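## Task

Arrange the plates so that N1 holds C15, N2 holds C51 and N3 holds C16. Every plate must lie flat within its nest's locating features, its A1 well at the nest corner labelled A1, and must stay correctly placed without the robot supporting it. Finish by opening the gripper and pulling the hand away.

## Robot and tools

Robot: two six-joint xArm-style arms, left_arm and right_arm, each ending in a two-finger gripper. Bases in the scene frame: left_arm at (+0.049, +0.346, 0) m, right_arm at (+0.023, -0.386, 0) m, both turned only slightly about z. Either arm may work, and the idle one can be parked out of the way. The fingers project sideways from the wrist flange. They are level when the flange points straight down, and wrist roll turns them about that axis. In the gripper's own axes, +x runs along the fingers toward the tips, +y is the direction across which they open and close, and +z points back toward the flange.

Scene frame: origin on the table top midway between the arms, +x outward over the table, +z up, left_arm on the +y side. The words left and right are arm names, not image sides. Layout: nest OUT, empty, sits between the arms. In front of the arms, nests N1, N2, N3 and RD form an arc, in that order going clockwise when viewed from above. A fixed bar-code scanner beside RD is always on. A plate's ID appears in the results only once the plate lies flat in RD with its A1 well at RD's A1 corner and nothing hides it from the scanner. Well A1 is the plate's cut-off corner.

execute_actions(actions): runs a list of actions in sequence. An empty list only returns the current state and images. Each action is an object with any of rows, steps, until.
- rows: 1 to 15 rows, each applied for one control step of 1/30 s. A row is a single flat list of 14 numbers, each in [-1, 1], covering both arms even if one stays still: left_arm dx, dy, dz, rx, ry, rz, opening, then right_arm dx, dy, dz, rx, ry, rz, opening.
- dx to rz are an offset, not a pose: the target is measured from that gripper's measured pose when the action began (for the first action of a call, the last pose reported in the scene), expressed in the gripper's own axes. Rows do not add up; each is relative to that same start. Scale: 1.0 equals 0.6 m for dx, dy, dz and 180 degrees for the rotation vector rx, ry, rz. All zeros means stay put.
- opening is absolute, not an offset: +1 fully open (0.150 m between pads), -1 closed (pads still 0.071 m apart). Going from open to closed needs at least about 0.4 s.
- steps: integer 1 to 450, default 15, no fewer than the number of rows. After the last row the arm keeps heading for that row's target and the gripper keeps its command, so long moves need enough steps.
- until: stops the action at the first step where all conditions hold, without halting the arms. Only the scanner can be named, with fields code (for example "c15", or "no_read") or reads. Use [comparison, value] with "=", "!=", "<", "<=", ">", ">="; a number always needs a comparison. Example: {"steps": 150, "until": {"scanner": {"code": "c51"}}}. Any unknown name or out-of-range value makes the whole call be rejected before motion.

Motion limits: each step the commanded pose is clipped to within 70 mm and 16 degrees of the measured one; damped inverse kinematics favours position over orientation. Joints top out at 3.14 rad/s. Do not rely on a hold to finish a truncated move; send the remainder next action. For gentle motion ramp offsets, roughly 0.01 more per row (6 mm per step). Sudden starts can shake a plate loose. Joint ranges (rad): waist -6.283 to 6.283, shoulder -2.059 to 2.094, elbow -3.927 to 0.192, forearm roll -6.283 to 6.283, wrist pitch -1.693 to 3.142, wrist roll -6.283 to 6.283. Load limits (N m): waist 46, shoulder 46, elbow 27.6, forearm roll 27.6, wrist pitch 18.4, wrist roll 18.4, including held weight.

Results: the state line gives each gripper's end_effector_position (m, the point between the pads about 2 cm behind the tips), end_effector_quat_wxyz and velocities (m/s, rad/s), in the scene frame; printed positions can drift, more at long reach. Hand target lines show where each arm is now being driven. pose unreachable means the clearance check altered or blocked that arm's command; the arm drops its target and rests. If an arm is forced far from its target, both arms drop their targets. grip_measured is the finger opening on the command scale (last Joint positions value is metres); each reading may be off by about 1 mm. To hold something, command at least about 0.04 below grip_measured; pads give roughly 20 N, more on a fast close. Joint torques are raw drive outputs with offsets and noise. TORQUE FAULT: contact torque hit a load limit; the arm backs off, waits 10 s and skips the rest of the call. MOTOR HOT warns from 65 °C; at 80 °C an OVER-TEMPERATURE FAULT brakes that arm until cool. Holding loads heats motors, even while you think, and the robot holds its last command during thinking. Scanner results: code (lower-case ID or no_read, never wrong) and reads (count of changes from no_read to an ID).

zoom_image(camera, region): a closer view of the latest image from cam_high or cam_low (504x504) or cam_left_wrist or cam_right_wrist (616x616 fisheye); region is [x0, y0, x1, y1] in pixels from the top-left, at most 504 by 504. Calibration data for all cameras is provided and may be slightly off.

read_manual(section): returns licence texts only ("licences"); no motion.

finished_scene(scene): ends the current scene, given its number, irreversibly, after the last command is held; the goal must already be met and stable. Replying without any tool call ends everything.

Avoid: plates leaving the table, drops, slips, slams, hard pushes, arms touching each other. Brief outside tugs on held parts or pushes on loose items may occur.

Each tool is called after "Call:" as name(argument=value, ...), one argument or row to a line, values as JSON.

## Session

Call:
execute_actions(
  actions=[],
)

Scene clock: 0.00 s.
left_arm: end_effector_position=(+0.3583, -0.0258, +0.3378) grip_measured=+1.00 end_effector_quat_wxyz=(+0.271, -0.016, +0.253, +0.929) end_effector_velocity=(-0.000, -0.000, -0.000) end_effector_angular_velocity=(-0.000, +0.000, -0.000) | right_arm: end_effector_position=(+0.2831, -0.6483, +0.1290) grip_measured=+1.00 end_effector_quat_wxyz=(+0.821, -0.141, -0.187, +0.521) end_effector_velocity=(-0.000, -0.000, -0.000) end_effector_angular_velocity=(-0.000, +0.000, +0.001)
Joint positions: left_arm=[-0.782  0.415 -1.688 -0.512  1.069 -3.094  0.15 ] | right_arm=[-1.194  0.327 -0.804  1.106  0.445  3.055  0.15 ]
Joint velocities: left_arm=[-0.001  0.    -0.    -0.    -0.    -0.     0.   ] | right_arm=[-0.    -0.     0.    -0.001 -0.     0.     0.   ]
Joint torques (N m, as the arm reports them, + toward a larger angle): no reading
Hand target (left_arm): +0.358, -0.026, +0.338; +0.271, -0.016, +0.253, +0.929
Hand target (right_arm): +0.283, -0.648, +0.129; +0.821, -0.141, -0.187, +0.521
scanner: code=no_read reads=0

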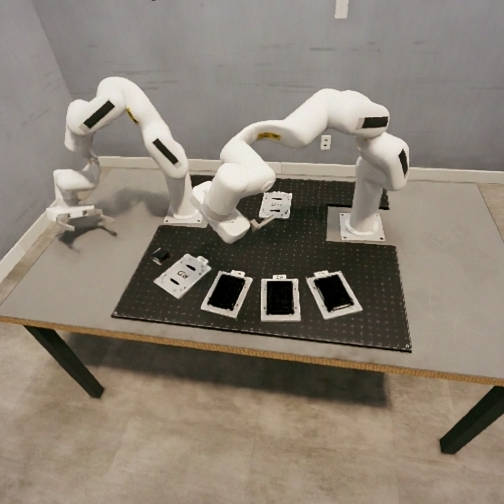

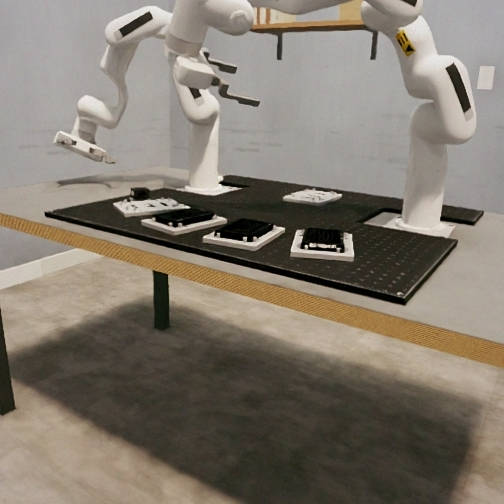

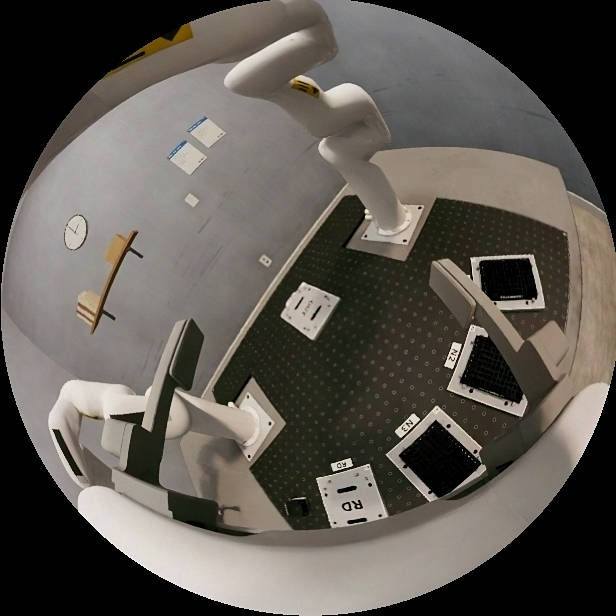

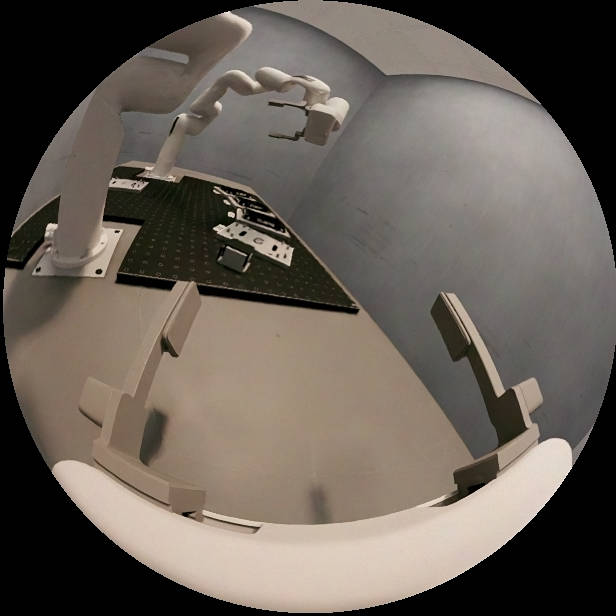

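Call:
zoom_image(
  camera="cam_high",
  region=[140, 240, 380, 330],
)

Call:
zoom_image(
  camera="cam_low",
  region=[100, 175, 370, 270],
)

Call:
zoom_image(
  camera="cam_left_wrist",
  region=[440, 240, 560, 330],
)

Region (140, 240, 380, 330) of cam_high's 504x504 image, scaled by 2.100, with more detail than that image has; it fills the top 189 rows of this view, and the rest is white.

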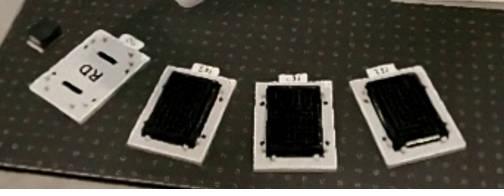

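Region (100, 175, 370, 270) of cam_low's 504x504 image, scaled by 1.867, with more detail than that image has; it fills the top 177 rows of this view, and the rest is white.

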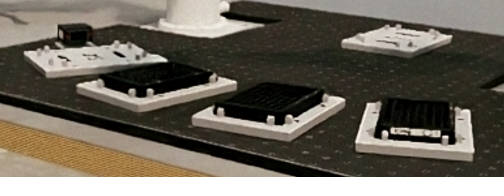

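Region (440, 240, 560, 330) of cam_left_wrist's 616x616 image, scaled by 4.200, with more detail than that image has; it fills the top 378 rows of this view, and the rest is white.

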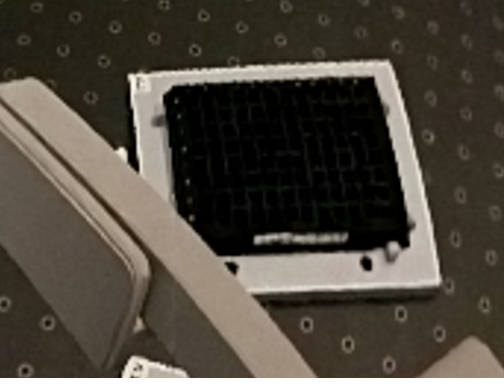

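Call:
zoom_image(
  camera="cam_low",
  region=[285, 220, 360, 265],
)

Call:
zoom_image(
  camera="cam_high",
  region=[300, 262, 370, 325],
)

Call:
zoom_image(
  camera="cam_high",
  region=[245, 265, 315, 328],
)

Call:
zoom_image(
  camera="cam_high",
  region=[192, 262, 262, 325],
)

Call:
zoom_image(
  camera="cam_high",
  region=[148, 242, 218, 305],
)

Call:
zoom_image(
  camera="cam_high",
  region=[245, 180, 305, 230],
)

Call:
zoom_image(
  camera="cam_left_wrist",
  region=[370, 320, 540, 510],
)

Call:
zoom_image(
  camera="cam_right_wrist",
  region=[200, 180, 310, 280],
)

Region (285, 220, 360, 265) of cam_low's 504x504 image, scaled by 6.720, with more detail than that image has; it fills the top 302 rows of this view, and the rest is white.

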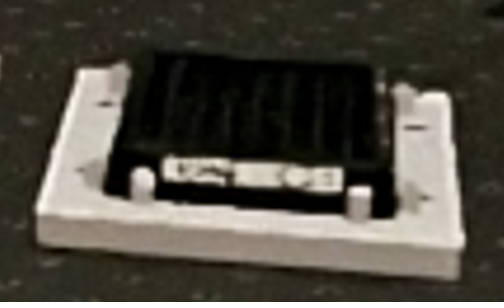

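Region (300, 262, 370, 325) of cam_high's 504x504 image, scaled by 7.200, with more detail than that image has; it fills the top 454 rows of this view, and the rest is white.

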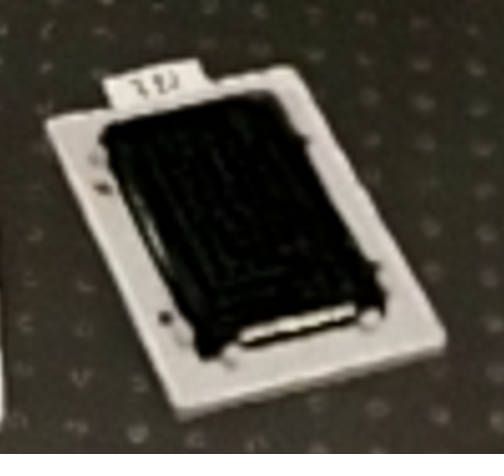

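Region (245, 265, 315, 328) of cam_high's 504x504 image, scaled by 7.200, with more detail than that image has; it fills the top 454 rows of this view, and the rest is white.

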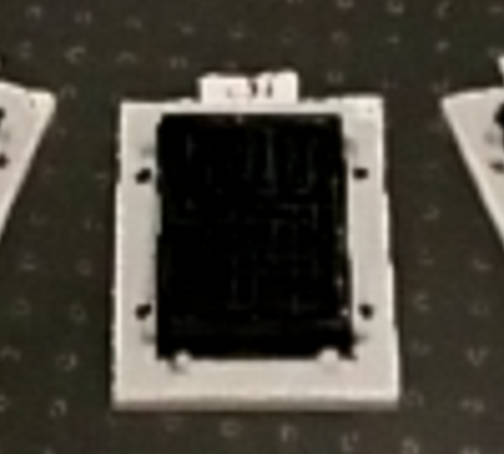

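Region (192, 262, 262, 325) of cam_high's 504x504 image, scaled by 7.200, with more detail than that image has; it fills the top 454 rows of this view, and the rest is white.

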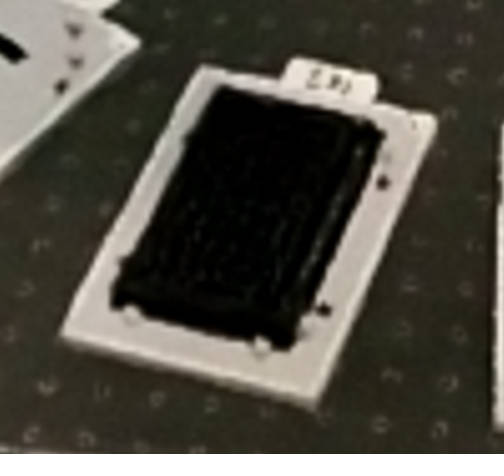

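Region (148, 242, 218, 305) of cam_high's 504x504 image, scaled by 7.200, with more detail than that image has; it fills the top 454 rows of this view, and the rest is white.

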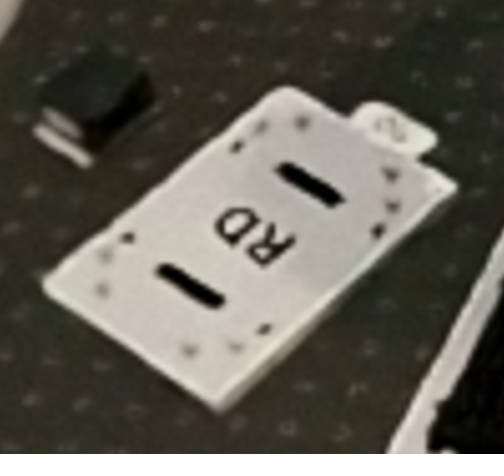

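Region (245, 180, 305, 230) of cam_high's 504x504 image, scaled by 8.400, with more detail than that image has.

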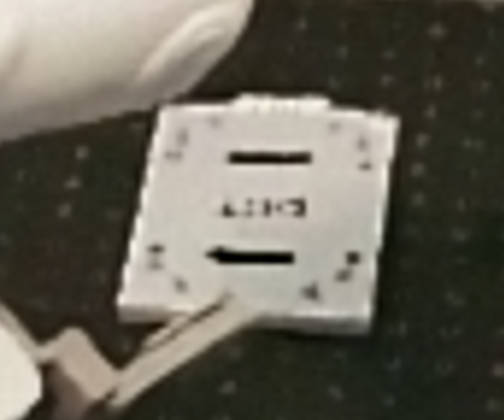

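Region (370, 320, 540, 510) of cam_left_wrist's 616x616 image, scaled by 2.653, with more detail than that image has; it fills the left 451 columns of this view, and the rest is white.

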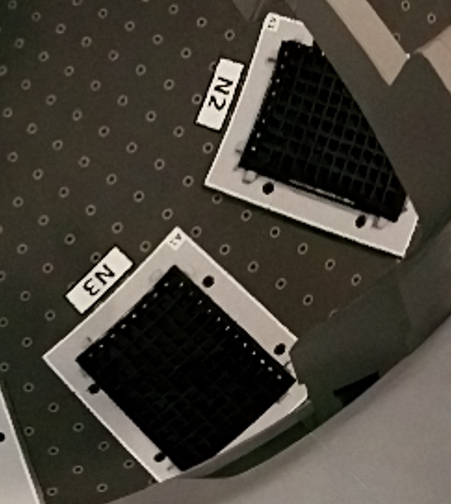

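Region (200, 180, 310, 280) of cam_right_wrist's 616x616 image, scaled by 4.582, with more detail than that image has; it fills the top 458 rows of this view, and the rest is white.

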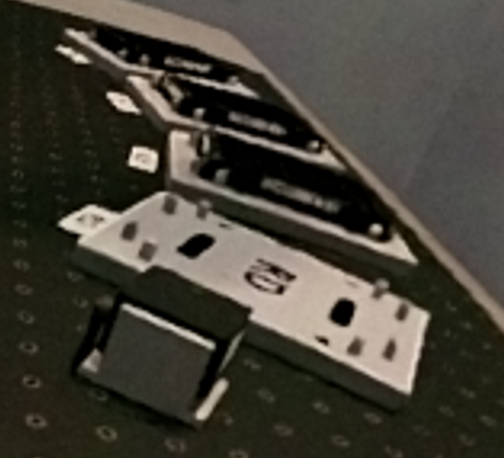

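Call:
zoom_image(
  camera="cam_high",
  region=[325, 195, 405, 255],
)

Call:
zoom_image(
  camera="cam_high",
  region=[150, 180, 230, 240],
)

Region (325, 195, 405, 255) of cam_high's 504x504 image, scaled by 6.300, with more detail than that image has; it fills the top 378 rows of this view, and the rest is white.

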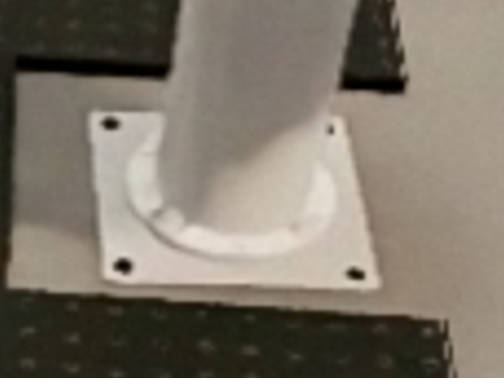

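Region (150, 180, 230, 240) of cam_high's 504x504 image, scaled by 6.300, with more detail than that image has; it fills the top 378 rows of this view, and the rest is white.

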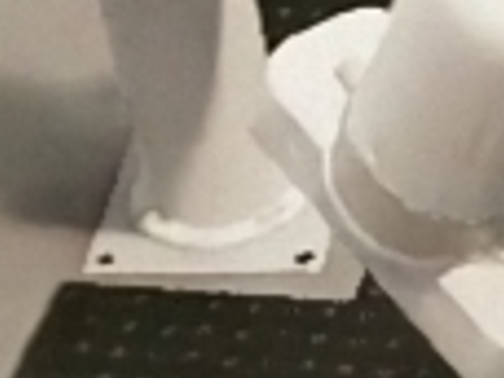

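Call:
execute_actions(
  actions=[
    {"rows":[[0,0,0,0.001,-0.005,-0.02,1,0,0,0,0,0,0,1],[0,0,0,0.002,-0.013,-0.05,1,0,0,0,0,0,0,1],[0,0,0,0.003,-0.024,-0.09,1,0,0,0,0,0,0,1],[0,0,0,0.034,-0.224,-0.85,1,0,0,0,0,0,0,1]],"steps":60},
  ],
)

Scene clock: 17.70 s.
left_arm: end_effector_position=(+0.3566, -0.0258, +0.3387) grip_measured=+1.00 end_effector_quat_wxyz=(+0.998, +0.009, +0.006, -0.063) end_effector_velocity=(+0.015, +0.003, +0.005) end_effector_angular_velocity=(-0.171, -0.104, -0.461) | right_arm: end_effector_position=(+0.2831, -0.6483, +0.1290) grip_measured=+1.00 end_effector_quat_wxyz=(+0.821, -0.141, -0.187, +0.521) end_effector_velocity=(-0.000, -0.000, -0.000) end_effector_angular_velocity=(+0.000, +0.000, -0.000)
Joint positions: left_arm=[-1.202 -0.29  -0.869 -0.002  1.18  -1.016  0.15 ] | right_arm=[-1.194  0.327 -0.804  1.106  0.445  3.055  0.15 ]
Joint velocities: left_arm=[ 0.121 -0.278  0.334  0.039 -0.253  0.566 -0.   ] | right_arm=[-0.  0.  0. -0.  0.  0.  0.]
Joint torques (N m, as the arm reports them, + toward a larger angle): left_arm=[ -2.02 -12.63 -12.57  -1.08  -1.75   0.04] | right_arm=[ -0.55 -13.33 -15.66  -0.74  -1.01   0.48]
Hand target (left_arm): +0.358, -0.026, +0.339; +0.996, +0.001, -0.000, -0.087
Hand target (right_arm): +0.283, -0.648, +0.129; +0.821, -0.141, -0.187, +0.521
Off the commanded pose (left_arm): 0.002 m, 3 deg.
Off the commanded pose (right_arm): 0.000 m, 0 deg.
scanner: code=no_read reads=0
camera_calibration (this result's frames):
cam_left_wrist: T_world_to_cam=[[-0.229055, -0.946696, -0.226496, 0.140507], [-0.610823, 0.320957, -0.723797, 0.474458], [0.757911, -0.0274403, -0.65178, 0.0558049], [0, 0, 0, 1]] pos_world=[0.279698, -0.0177321, 0.411608]
cam_right_wrist: T_world_to_cam=[[0.767531, -0.426691, 0.478364, -0.550616], [0.0955061, -0.661812, -0.743561, -0.350498], [0.633858, 0.616393, -0.467209, 0.393649], [0, 0, 0, 1]] pos_world=[0.206572, -0.709549, 0.186694]

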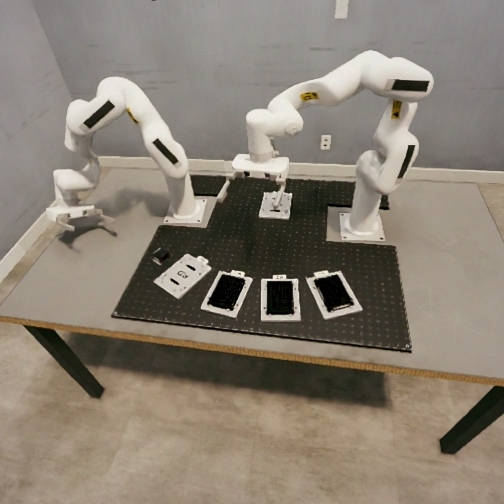

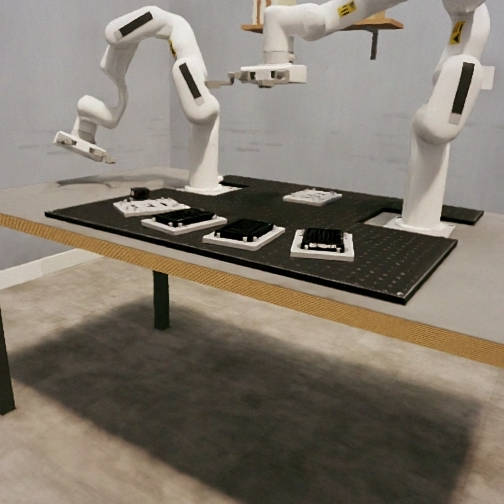

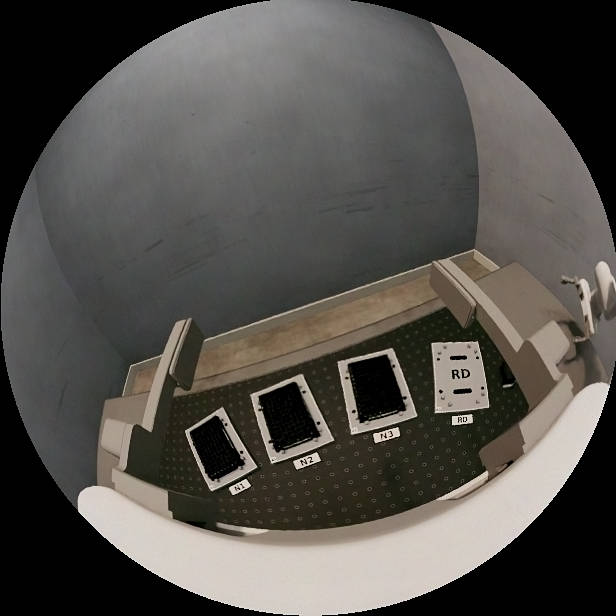

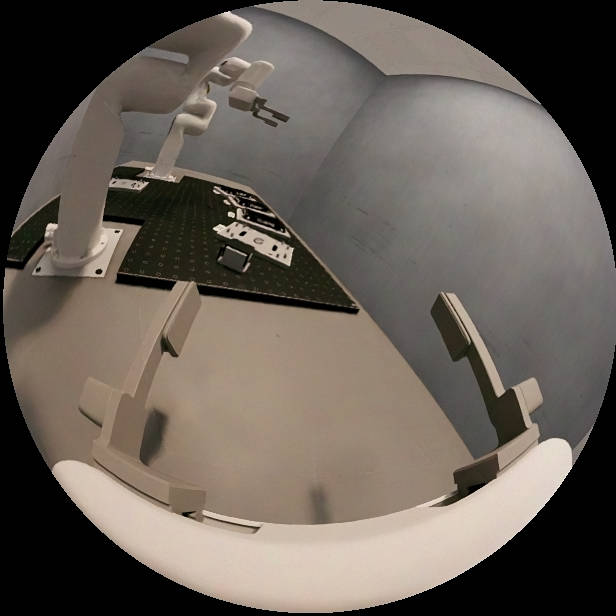

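Call:
execute_actions(
  actions=[
    {"rows":[[0,0,-0.01,-0.006,-0.004,-0.0155,1,0,0,0,0,0,0,1],[0,0,-0.03,-0.006,-0.004,-0.0155,1,0,0,0,0,0,0,1],[0,-0.005,-0.06,-0.006,-0.004,-0.0155,1,0,0,0,0,0,0,1],[-0.003,-0.032,-0.415,-0.006,-0.004,-0.0155,1,0,0,0,0,0,0,1]],"steps":36},
  ],
)

Scene clock: 20.60 s.
left_arm: end_effector_position=(+0.3488, -0.0400, +0.0901) grip_measured=+1.00 end_effector_quat_wxyz=(+0.996, -0.002, +0.001, -0.088) end_effector_velocity=(+0.000, -0.001, -0.005) end_effector_angular_velocity=(+0.002, -0.003, -0.001) | right_arm: end_effector_position=(+0.2831, -0.6483, +0.1290) grip_measured=+1.00 end_effector_quat_wxyz=(+0.821, -0.141, -0.187, +0.521) end_effector_velocity=(+0.000, -0.000, +0.000) end_effector_angular_velocity=(+0.000, -0.000, -0.001)
Joint positions: left_arm=[-1.226  0.248 -0.608 -0.009  0.358 -0.983  0.15 ] | right_arm=[-1.194  0.327 -0.804  1.106  0.445  3.055  0.15 ]
Joint velocities: left_arm=[-0.001  0.022 -0.006  0.01  -0.015 -0.009  0.   ] | right_arm=[ 0.     0.     0.     0.001 -0.     0.     0.   ]
Joint torques (N m, as the arm reports them, + toward a larger angle): left_arm=[ -1.36 -23.03  -8.26  -0.89  -1.34   0.19] | right_arm=[ -0.51 -13.   -15.73  -0.28  -1.09   0.32]
Hand target (left_arm): +0.349, -0.040, +0.089; +0.996, -0.001, +0.001, -0.088
Hand target (right_arm): +0.283, -0.648, +0.129; +0.821, -0.141, -0.187, +0.521
Off the commanded pose (left_arm): 0.001 m, 0 deg.
Off the commanded pose (right_arm): 0.000 m, 0 deg.
scanner: code=no_read reads=0
camera_calibration (this result's frames):
cam_left_wrist: T_world_to_cam=[[-0.274186, -0.939008, -0.20757, 0.0833261], [-0.588572, 0.334549, -0.735976, 0.288188], [0.76053, -0.0796245, -0.644403, -0.104447], [0, 0, 0, 1]] pos_world=[0.271901, -0.0264856, 0.162089]
cam_right_wrist: T_world_to_cam=[[0.767531, -0.426691, 0.478364, -0.550616], [0.095506, -0.661812, -0.743561, -0.350498], [0.633858, 0.616393, -0.467209, 0.393649], [0, 0, 0, 1]] pos_world=[0.206572, -0.709549, 0.186694]

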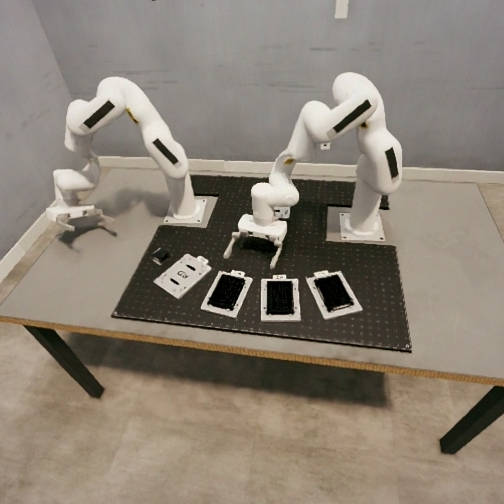

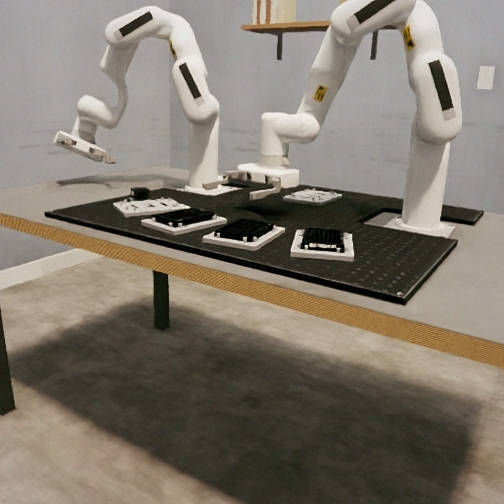

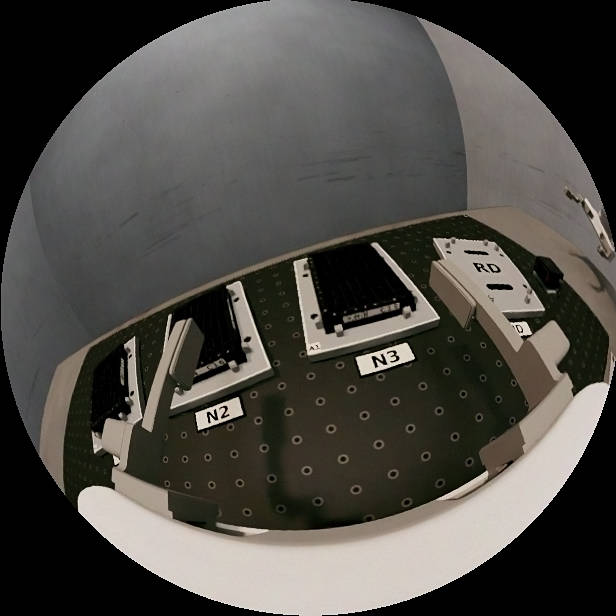

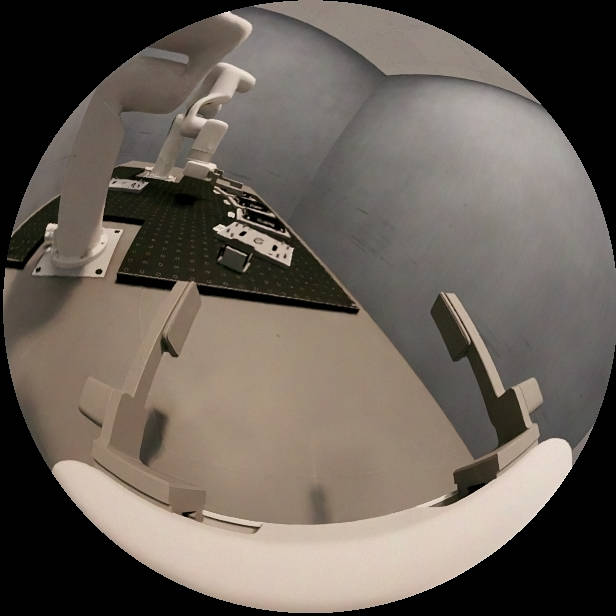

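Call:
zoom_image(
  camera="cam_left_wrist",
  region=[290, 235, 450, 375],
)

Call:
zoom_image(
  camera="cam_left_wrist",
  region=[170, 300, 280, 400],
)

Region (290, 235, 450, 375) of cam_left_wrist's 616x616 image, scaled by 3.150, with more detail than that image has; it fills the top 441 rows of this view, and the rest is white.

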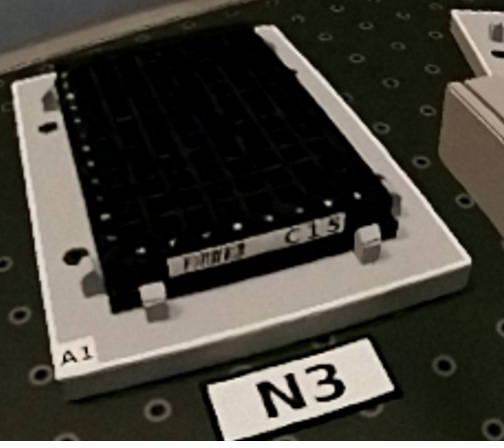

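Region (170, 300, 280, 400) of cam_left_wrist's 616x616 image, scaled by 4.582, with more detail than that image has; it fills the top 458 rows of this view, and the rest is white.

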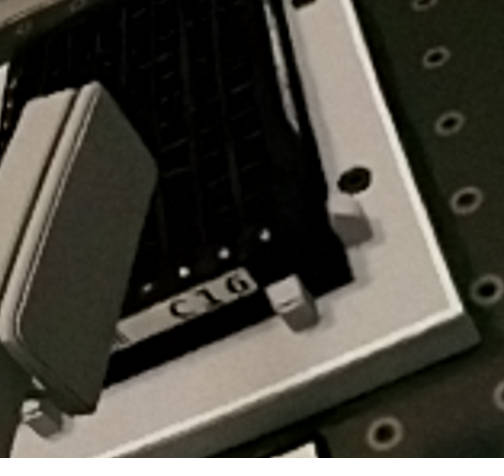

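Call:
execute_actions(
  actions=[
    {"rows":[[0.01,-0.003,0,0.001,0,0.002,0.8,0,0,0,0,0,0,1],[0.03,-0.009,-0.005,0.001,0,0.004,0.6,0,0,0,0,0,0,1],[0.06,-0.018,-0.01,0.001,0,0.006,0.4,0,0,0,0,0,0,1],[0.09,-0.028,-0.02,0.001,0,0.009,0.2,0,0,0,0,0,0,1],[0.191,-0.059,-0.042,0.001,0,0.009,-0.1,0,0,0,0,0,0,1]],"steps":26},
  ],
)

Scene clock: 25.97 s.
left_arm: end_effector_position=(+0.4550, -0.0946, +0.0649) grip_measured=-0.10 end_effector_quat_wxyz=(+0.997, -0.000, +0.000, -0.074) end_effector_velocity=(+0.003, -0.003, -0.002) end_effector_angular_velocity=(+0.001, +0.001, -0.000) | right_arm: end_effector_position=(+0.2831, -0.6483, +0.1290) grip_measured=+1.00 end_effector_quat_wxyz=(+0.821, -0.141, -0.187, +0.521) end_effector_velocity=(+0.000, -0.000, +0.000) end_effector_angular_velocity=(+0.001, -0.001, -0.002)
Joint positions: left_arm=[-1.074  0.545 -1.011 -0.002  0.466 -0.866  0.107] | right_arm=[-1.194  0.327 -0.804  1.106  0.445  3.055  0.15 ]
Joint velocities: left_arm=[ 0.003  0.014 -0.019  0.     0.006  0.003  0.   ] | right_arm=[ 0.     0.     0.     0.003 -0.     0.     0.   ]
Joint torques (N m, as the arm reports them, + toward a larger angle): left_arm=[ -1.1  -30.61  -8.54  -0.87  -1.86   0.3 ] | right_arm=[ -0.49 -13.6  -15.65  -0.37  -1.02   0.14]
Hand target (left_arm): +0.456, -0.095, +0.065; +0.997, -0.000, +0.000, -0.074
Hand target (right_arm): +0.283, -0.648, +0.129; +0.821, -0.141, -0.187, +0.521
Off the commanded pose (left_arm): 0.001 m, 0 deg.
Off the commanded pose (right_arm): 0.000 m, 0 deg.
scanner: code=no_read reads=0
camera_calibration (this result's frames):
cam_left_wrist: T_world_to_cam=[[-0.247614, -0.945583, -0.211094, 0.0434442], [-0.596869, 0.320503, -0.735544, 0.352821], [0.763174, -0.056136, -0.64375, -0.204805], [0, 0, 0, 1]] pos_world=[0.377647, -0.0834969, 0.136843]
cam_right_wrist: T_world_to_cam=[[0.767531, -0.42669, 0.478364, -0.550616], [0.0955062, -0.661812, -0.743561, -0.350498], [0.633857, 0.616393, -0.46721, 0.393649], [0, 0, 0, 1]] pos_world=[0.206572, -0.709549, 0.186694]

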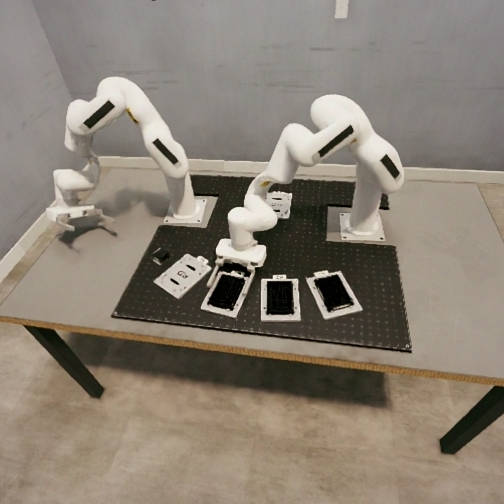

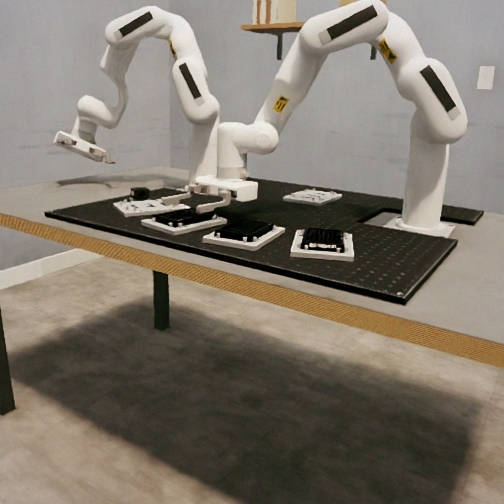

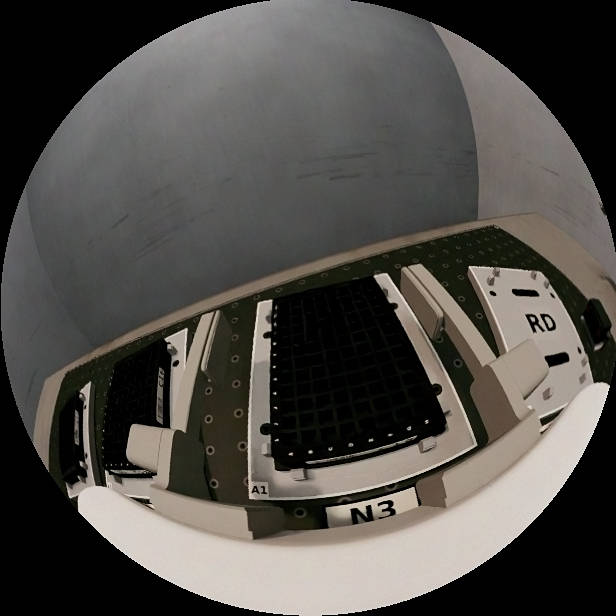

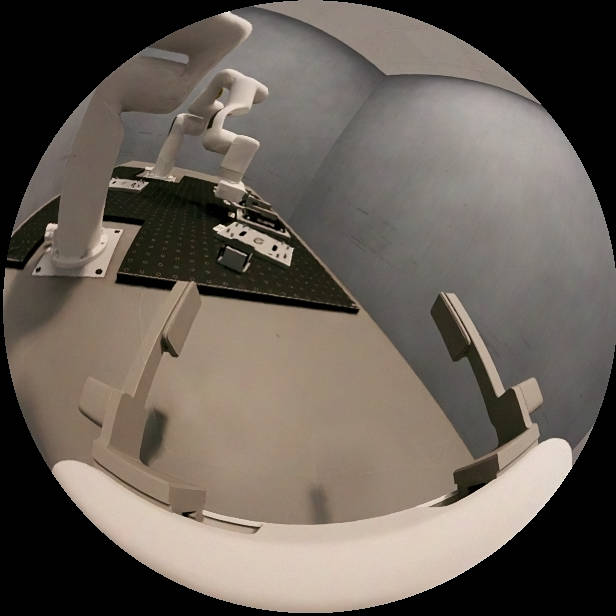

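Call:
zoom_image(
  camera="cam_left_wrist",
  region=[180, 250, 500, 510],
)

Call:
zoom_image(
  camera="cam_high",
  region=[190, 240, 280, 325],
)

Call:
zoom_image(
  camera="cam_low",
  region=[135, 170, 265, 240],
)

Region (180, 250, 500, 510) of cam_left_wrist's 616x616 image, scaled by 1.575, with more detail than that image has; it fills the top 410 rows of this view, and the rest is white.

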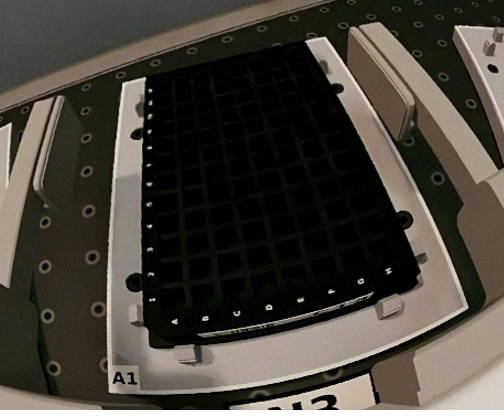

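Region (190, 240, 280, 325) of cam_high's 504x504 image, scaled by 5.600, with more detail than that image has.

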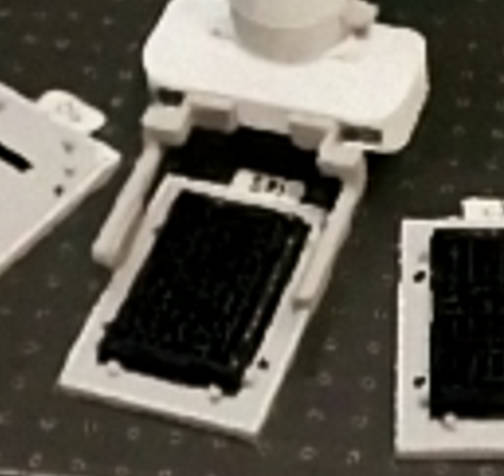

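Region (135, 170, 265, 240) of cam_low's 504x504 image, scaled by 3.877, with more detail than that image has; it fills the top 271 rows of this view, and the rest is white.

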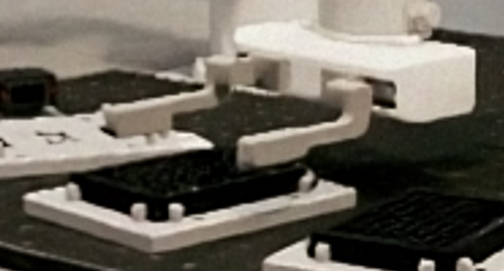

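Call:
execute_actions(
  actions=[
    {"rows":[[0,-0.002,-0.007,0,0,0,0,0,0,0,0,0,0,1],[0,-0.004,-0.014,0,0,0,0,0,0,0,0,0,0,1],[0,-0.006,-0.021,0,0,0,0,0,0,0,0,0,0,1],[0.001,-0.007,-0.03,0,0,0,0,0,0,0,0,0,0,1]],"steps":14},
  ],
)

Call:
zoom_image(
  camera="cam_left_wrist",
  region=[180, 230, 520, 510],
)

Call:
zoom_image(
  camera="cam_low",
  region=[135, 170, 265, 240],
)

Scene clock: 30.40 s.
left_arm: end_effector_position=(+0.4550, -0.0989, +0.0476) grip_measured=+0.00 end_effector_quat_wxyz=(+0.997, -0.000, +0.000, -0.074) end_effector_velocity=(+0.001, -0.002, -0.001) end_effector_angular_velocity=(-0.006, -0.004, +0.001) | right_arm: end_effector_position=(+0.2831, -0.6483, +0.1290) grip_measured=+1.00 end_effector_quat_wxyz=(+0.821, -0.141, -0.187, +0.521) end_effector_velocity=(+0.000, +0.000, -0.000) end_effector_angular_velocity=(-0.000, +0.000, +0.001)
Joint positions: left_arm=[-1.079  0.6   -1.037 -0.002  0.437 -0.871  0.111] | right_arm=[-1.194  0.327 -0.804  1.106  0.445  3.055  0.15 ]
Joint velocities: left_arm=[-0.001  0.01  -0.009  0.    -0.007 -0.002  0.   ] | right_arm=[ 0.001  0.     0.    -0.     0.    -0.     0.   ]
Joint torques (N m, as the arm reports them, + toward a larger angle): left_arm=[ -0.92 -31.    -8.52  -0.34  -1.79   0.4 ] | right_arm=[ -0.23 -13.36 -15.83  -0.68  -0.98   0.45]
Hand target (left_arm): +0.455, -0.099, +0.047; +0.997, -0.000, +0.000, -0.074
Hand target (right_arm): +0.283, -0.648, +0.129; +0.821, -0.141, -0.187, +0.521
Off the commanded pose (left_arm): 0.001 m, 0 deg.
Off the commanded pose (right_arm): 0.000 m, 0 deg.
scanner: code=no_read reads=0
camera_calibration (this result's frames):
cam_left_wrist: T_world_to_cam=[[-0.247588, -0.945688, -0.210653, 0.0357283], [-0.596715, 0.320132, -0.73583, 0.341331], [0.763302, -0.0564832, -0.643567, -0.21629], [0, 0, 0, 1]] pos_world=[0.377618, -0.0876998, 0.11949]
cam_right_wrist: T_world_to_cam=[[0.767531, -0.42669, 0.478364, -0.550616], [0.0955062, -0.661812, -0.743561, -0.350498], [0.633857, 0.616393, -0.467209, 0.393649], [0, 0, 0, 1]] pos_world=[0.206572, -0.709549, 0.186694]

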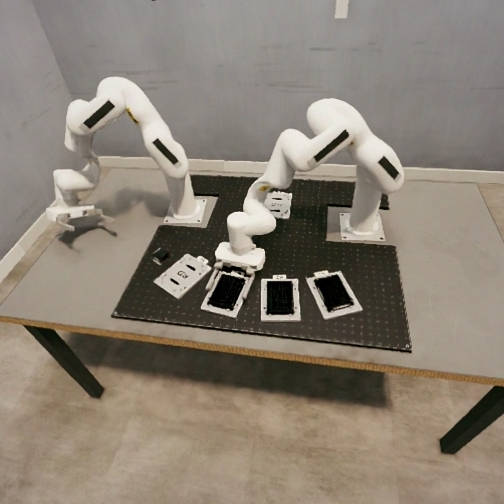

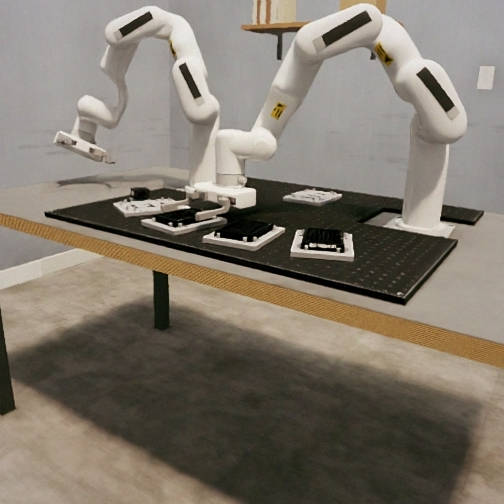

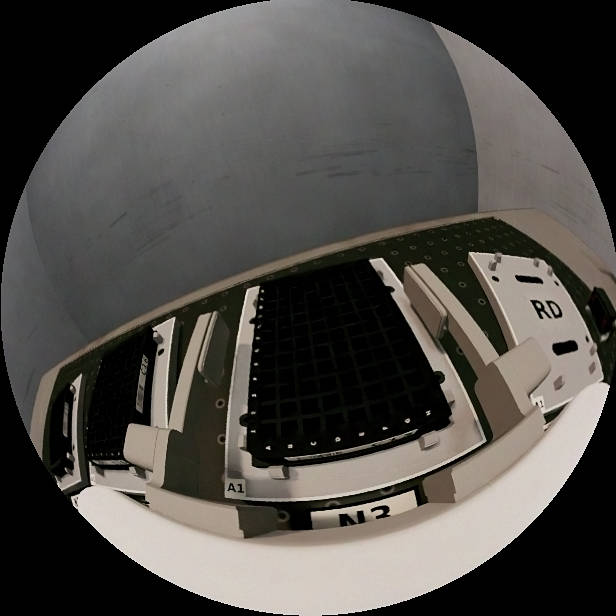

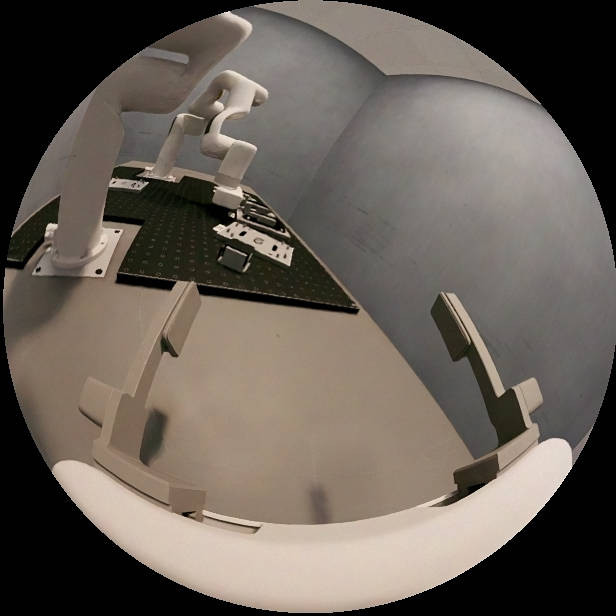

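Region (180, 230, 520, 510) of cam_left_wrist's 616x616 image, scaled by 1.482, with more detail than that image has; it fills the top 415 rows of this view, and the rest is white.

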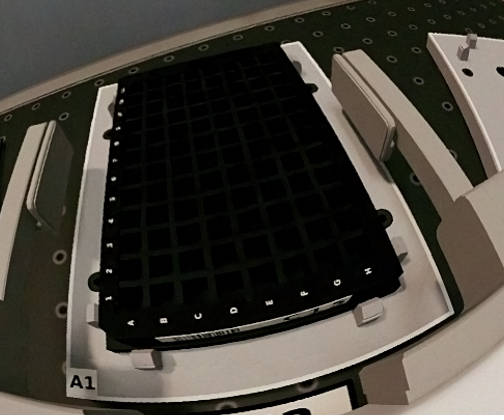

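Region (135, 170, 265, 240) of cam_low's 504x504 image, scaled by 3.877, with more detail than that image has; it fills the top 271 rows of this view, and the rest is white.

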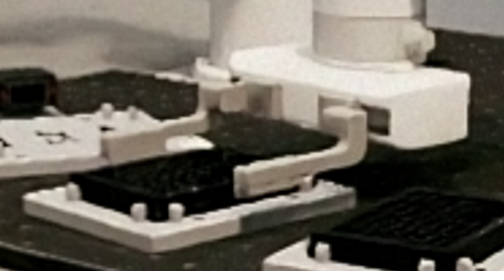

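Call:
execute_actions(
  actions=[
    {"rows":[[0.003,-0.002,-0.004,0,0,0,-0.1,0,0,0,0,0,0,1],[0.006,-0.004,-0.008,0,0,0,-0.2,0,0,0,0,0,0,1],[0.008,-0.0047,-0.013,0,0,0,-0.35,0,0,0,0,0,0,1]],"steps":12},
  ],
)

Call:
zoom_image(
  camera="cam_left_wrist",
  region=[180, 230, 520, 510],
)

Call:
zoom_image(
  camera="cam_low",
  region=[135, 180, 245, 240],
)

Scene clock: 33.00 s.
left_arm: end_effector_position=(+0.4592, -0.1022, +0.0400) grip_measured=-0.35 end_effector_quat_wxyz=(+0.997, -0.000, +0.000, -0.074) end_effector_velocity=(+0.003, -0.004, +0.001) end_effector_angular_velocity=(-0.007, -0.004, +0.000) | right_arm: end_effector_position=(+0.2831, -0.6483, +0.1290) grip_measured=+1.00 end_effector_quat_wxyz=(+0.821, -0.141, -0.187, +0.521) end_effector_velocity=(+0.000, -0.000, +0.000) end_effector_angular_velocity=(+0.000, -0.001, -0.001)
Joint positions: left_arm=[-1.075  0.631 -1.063 -0.002  0.432 -0.867  0.097] | right_arm=[-1.194  0.327 -0.804  1.106  0.445  3.055  0.15 ]
Joint velocities: left_arm=[ 0.001  0.007 -0.013 -0.001 -0.002  0.001  0.   ] | right_arm=[-0.    -0.     0.     0.001  0.     0.     0.   ]
Joint torques (N m, as the arm reports them, + toward a larger angle): left_arm=[ -1.33 -31.83  -8.58  -0.66  -1.97   0.02] | right_arm=[ -0.12 -13.76 -15.54  -0.61  -1.07   0.36]
Hand target (left_arm): +0.459, -0.102, +0.040; +0.997, -0.000, +0.000, -0.074
Hand target (right_arm): +0.283, -0.648, +0.129; +0.821, -0.141, -0.187, +0.521
Off the commanded pose (left_arm): 0.000 m, 0 deg.
Off the commanded pose (right_arm): 0.000 m, 0 deg.
scanner: code=no_read reads=0
camera_calibration (this result's frames):
cam_left_wrist: T_world_to_cam=[[-0.247598, -0.945683, -0.210663, 0.0319983], [-0.596717, 0.320146, -0.735823, 0.339322], [0.763298, -0.0564821, -0.643572, -0.22451], [0, 0, 0, 1]] pos_world=[0.38177, -0.091053, 0.111933]
cam_right_wrist: T_world_to_cam=[[0.767531, -0.426691, 0.478364, -0.550616], [0.0955061, -0.661812, -0.743561, -0.350498], [0.633857, 0.616393, -0.467209, 0.393649], [0, 0, 0, 1]] pos_world=[0.206572, -0.709549, 0.186694]

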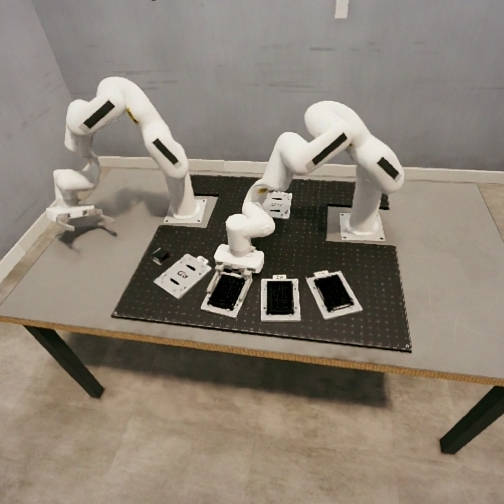

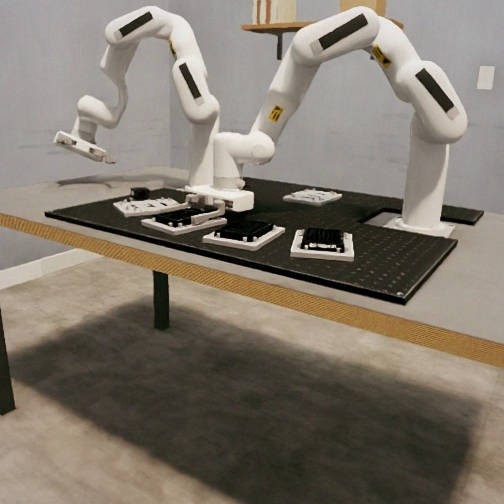

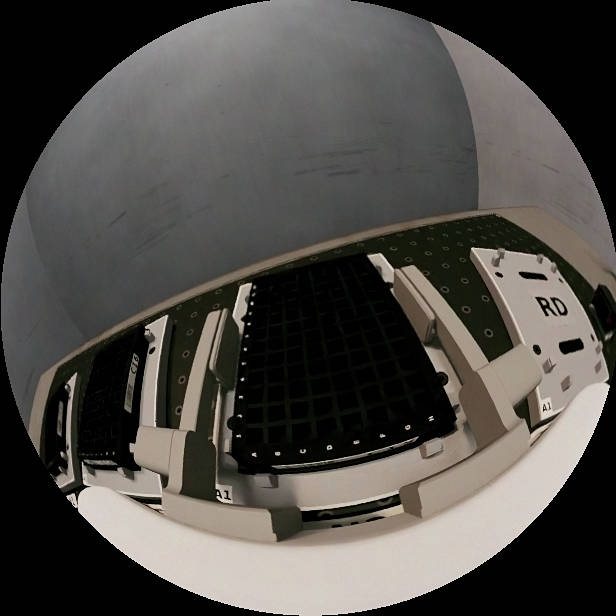

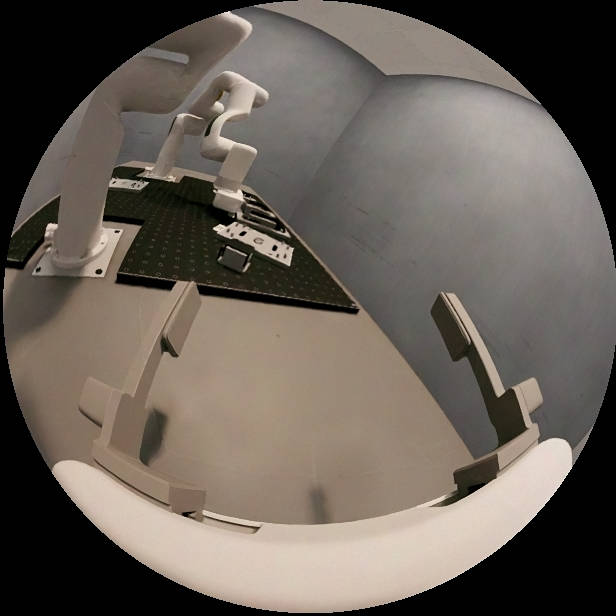

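Region (180, 230, 520, 510) of cam_left_wrist's 616x616 image, scaled by 1.482, with more detail than that image has; it fills the top 415 rows of this view, and the rest is white.

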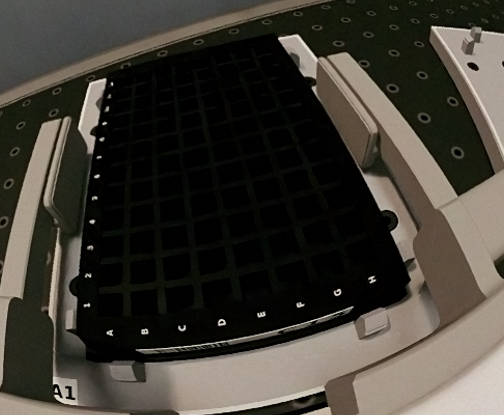

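Region (135, 180, 245, 240) of cam_low's 504x504 image, scaled by 4.582, with more detail than that image has; it fills the top 275 rows of this view, and the rest is white.

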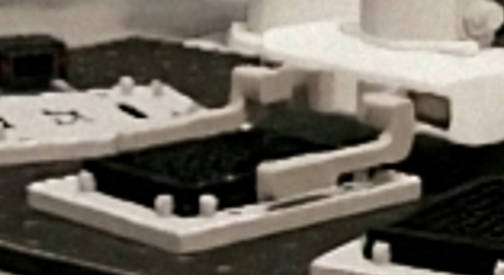

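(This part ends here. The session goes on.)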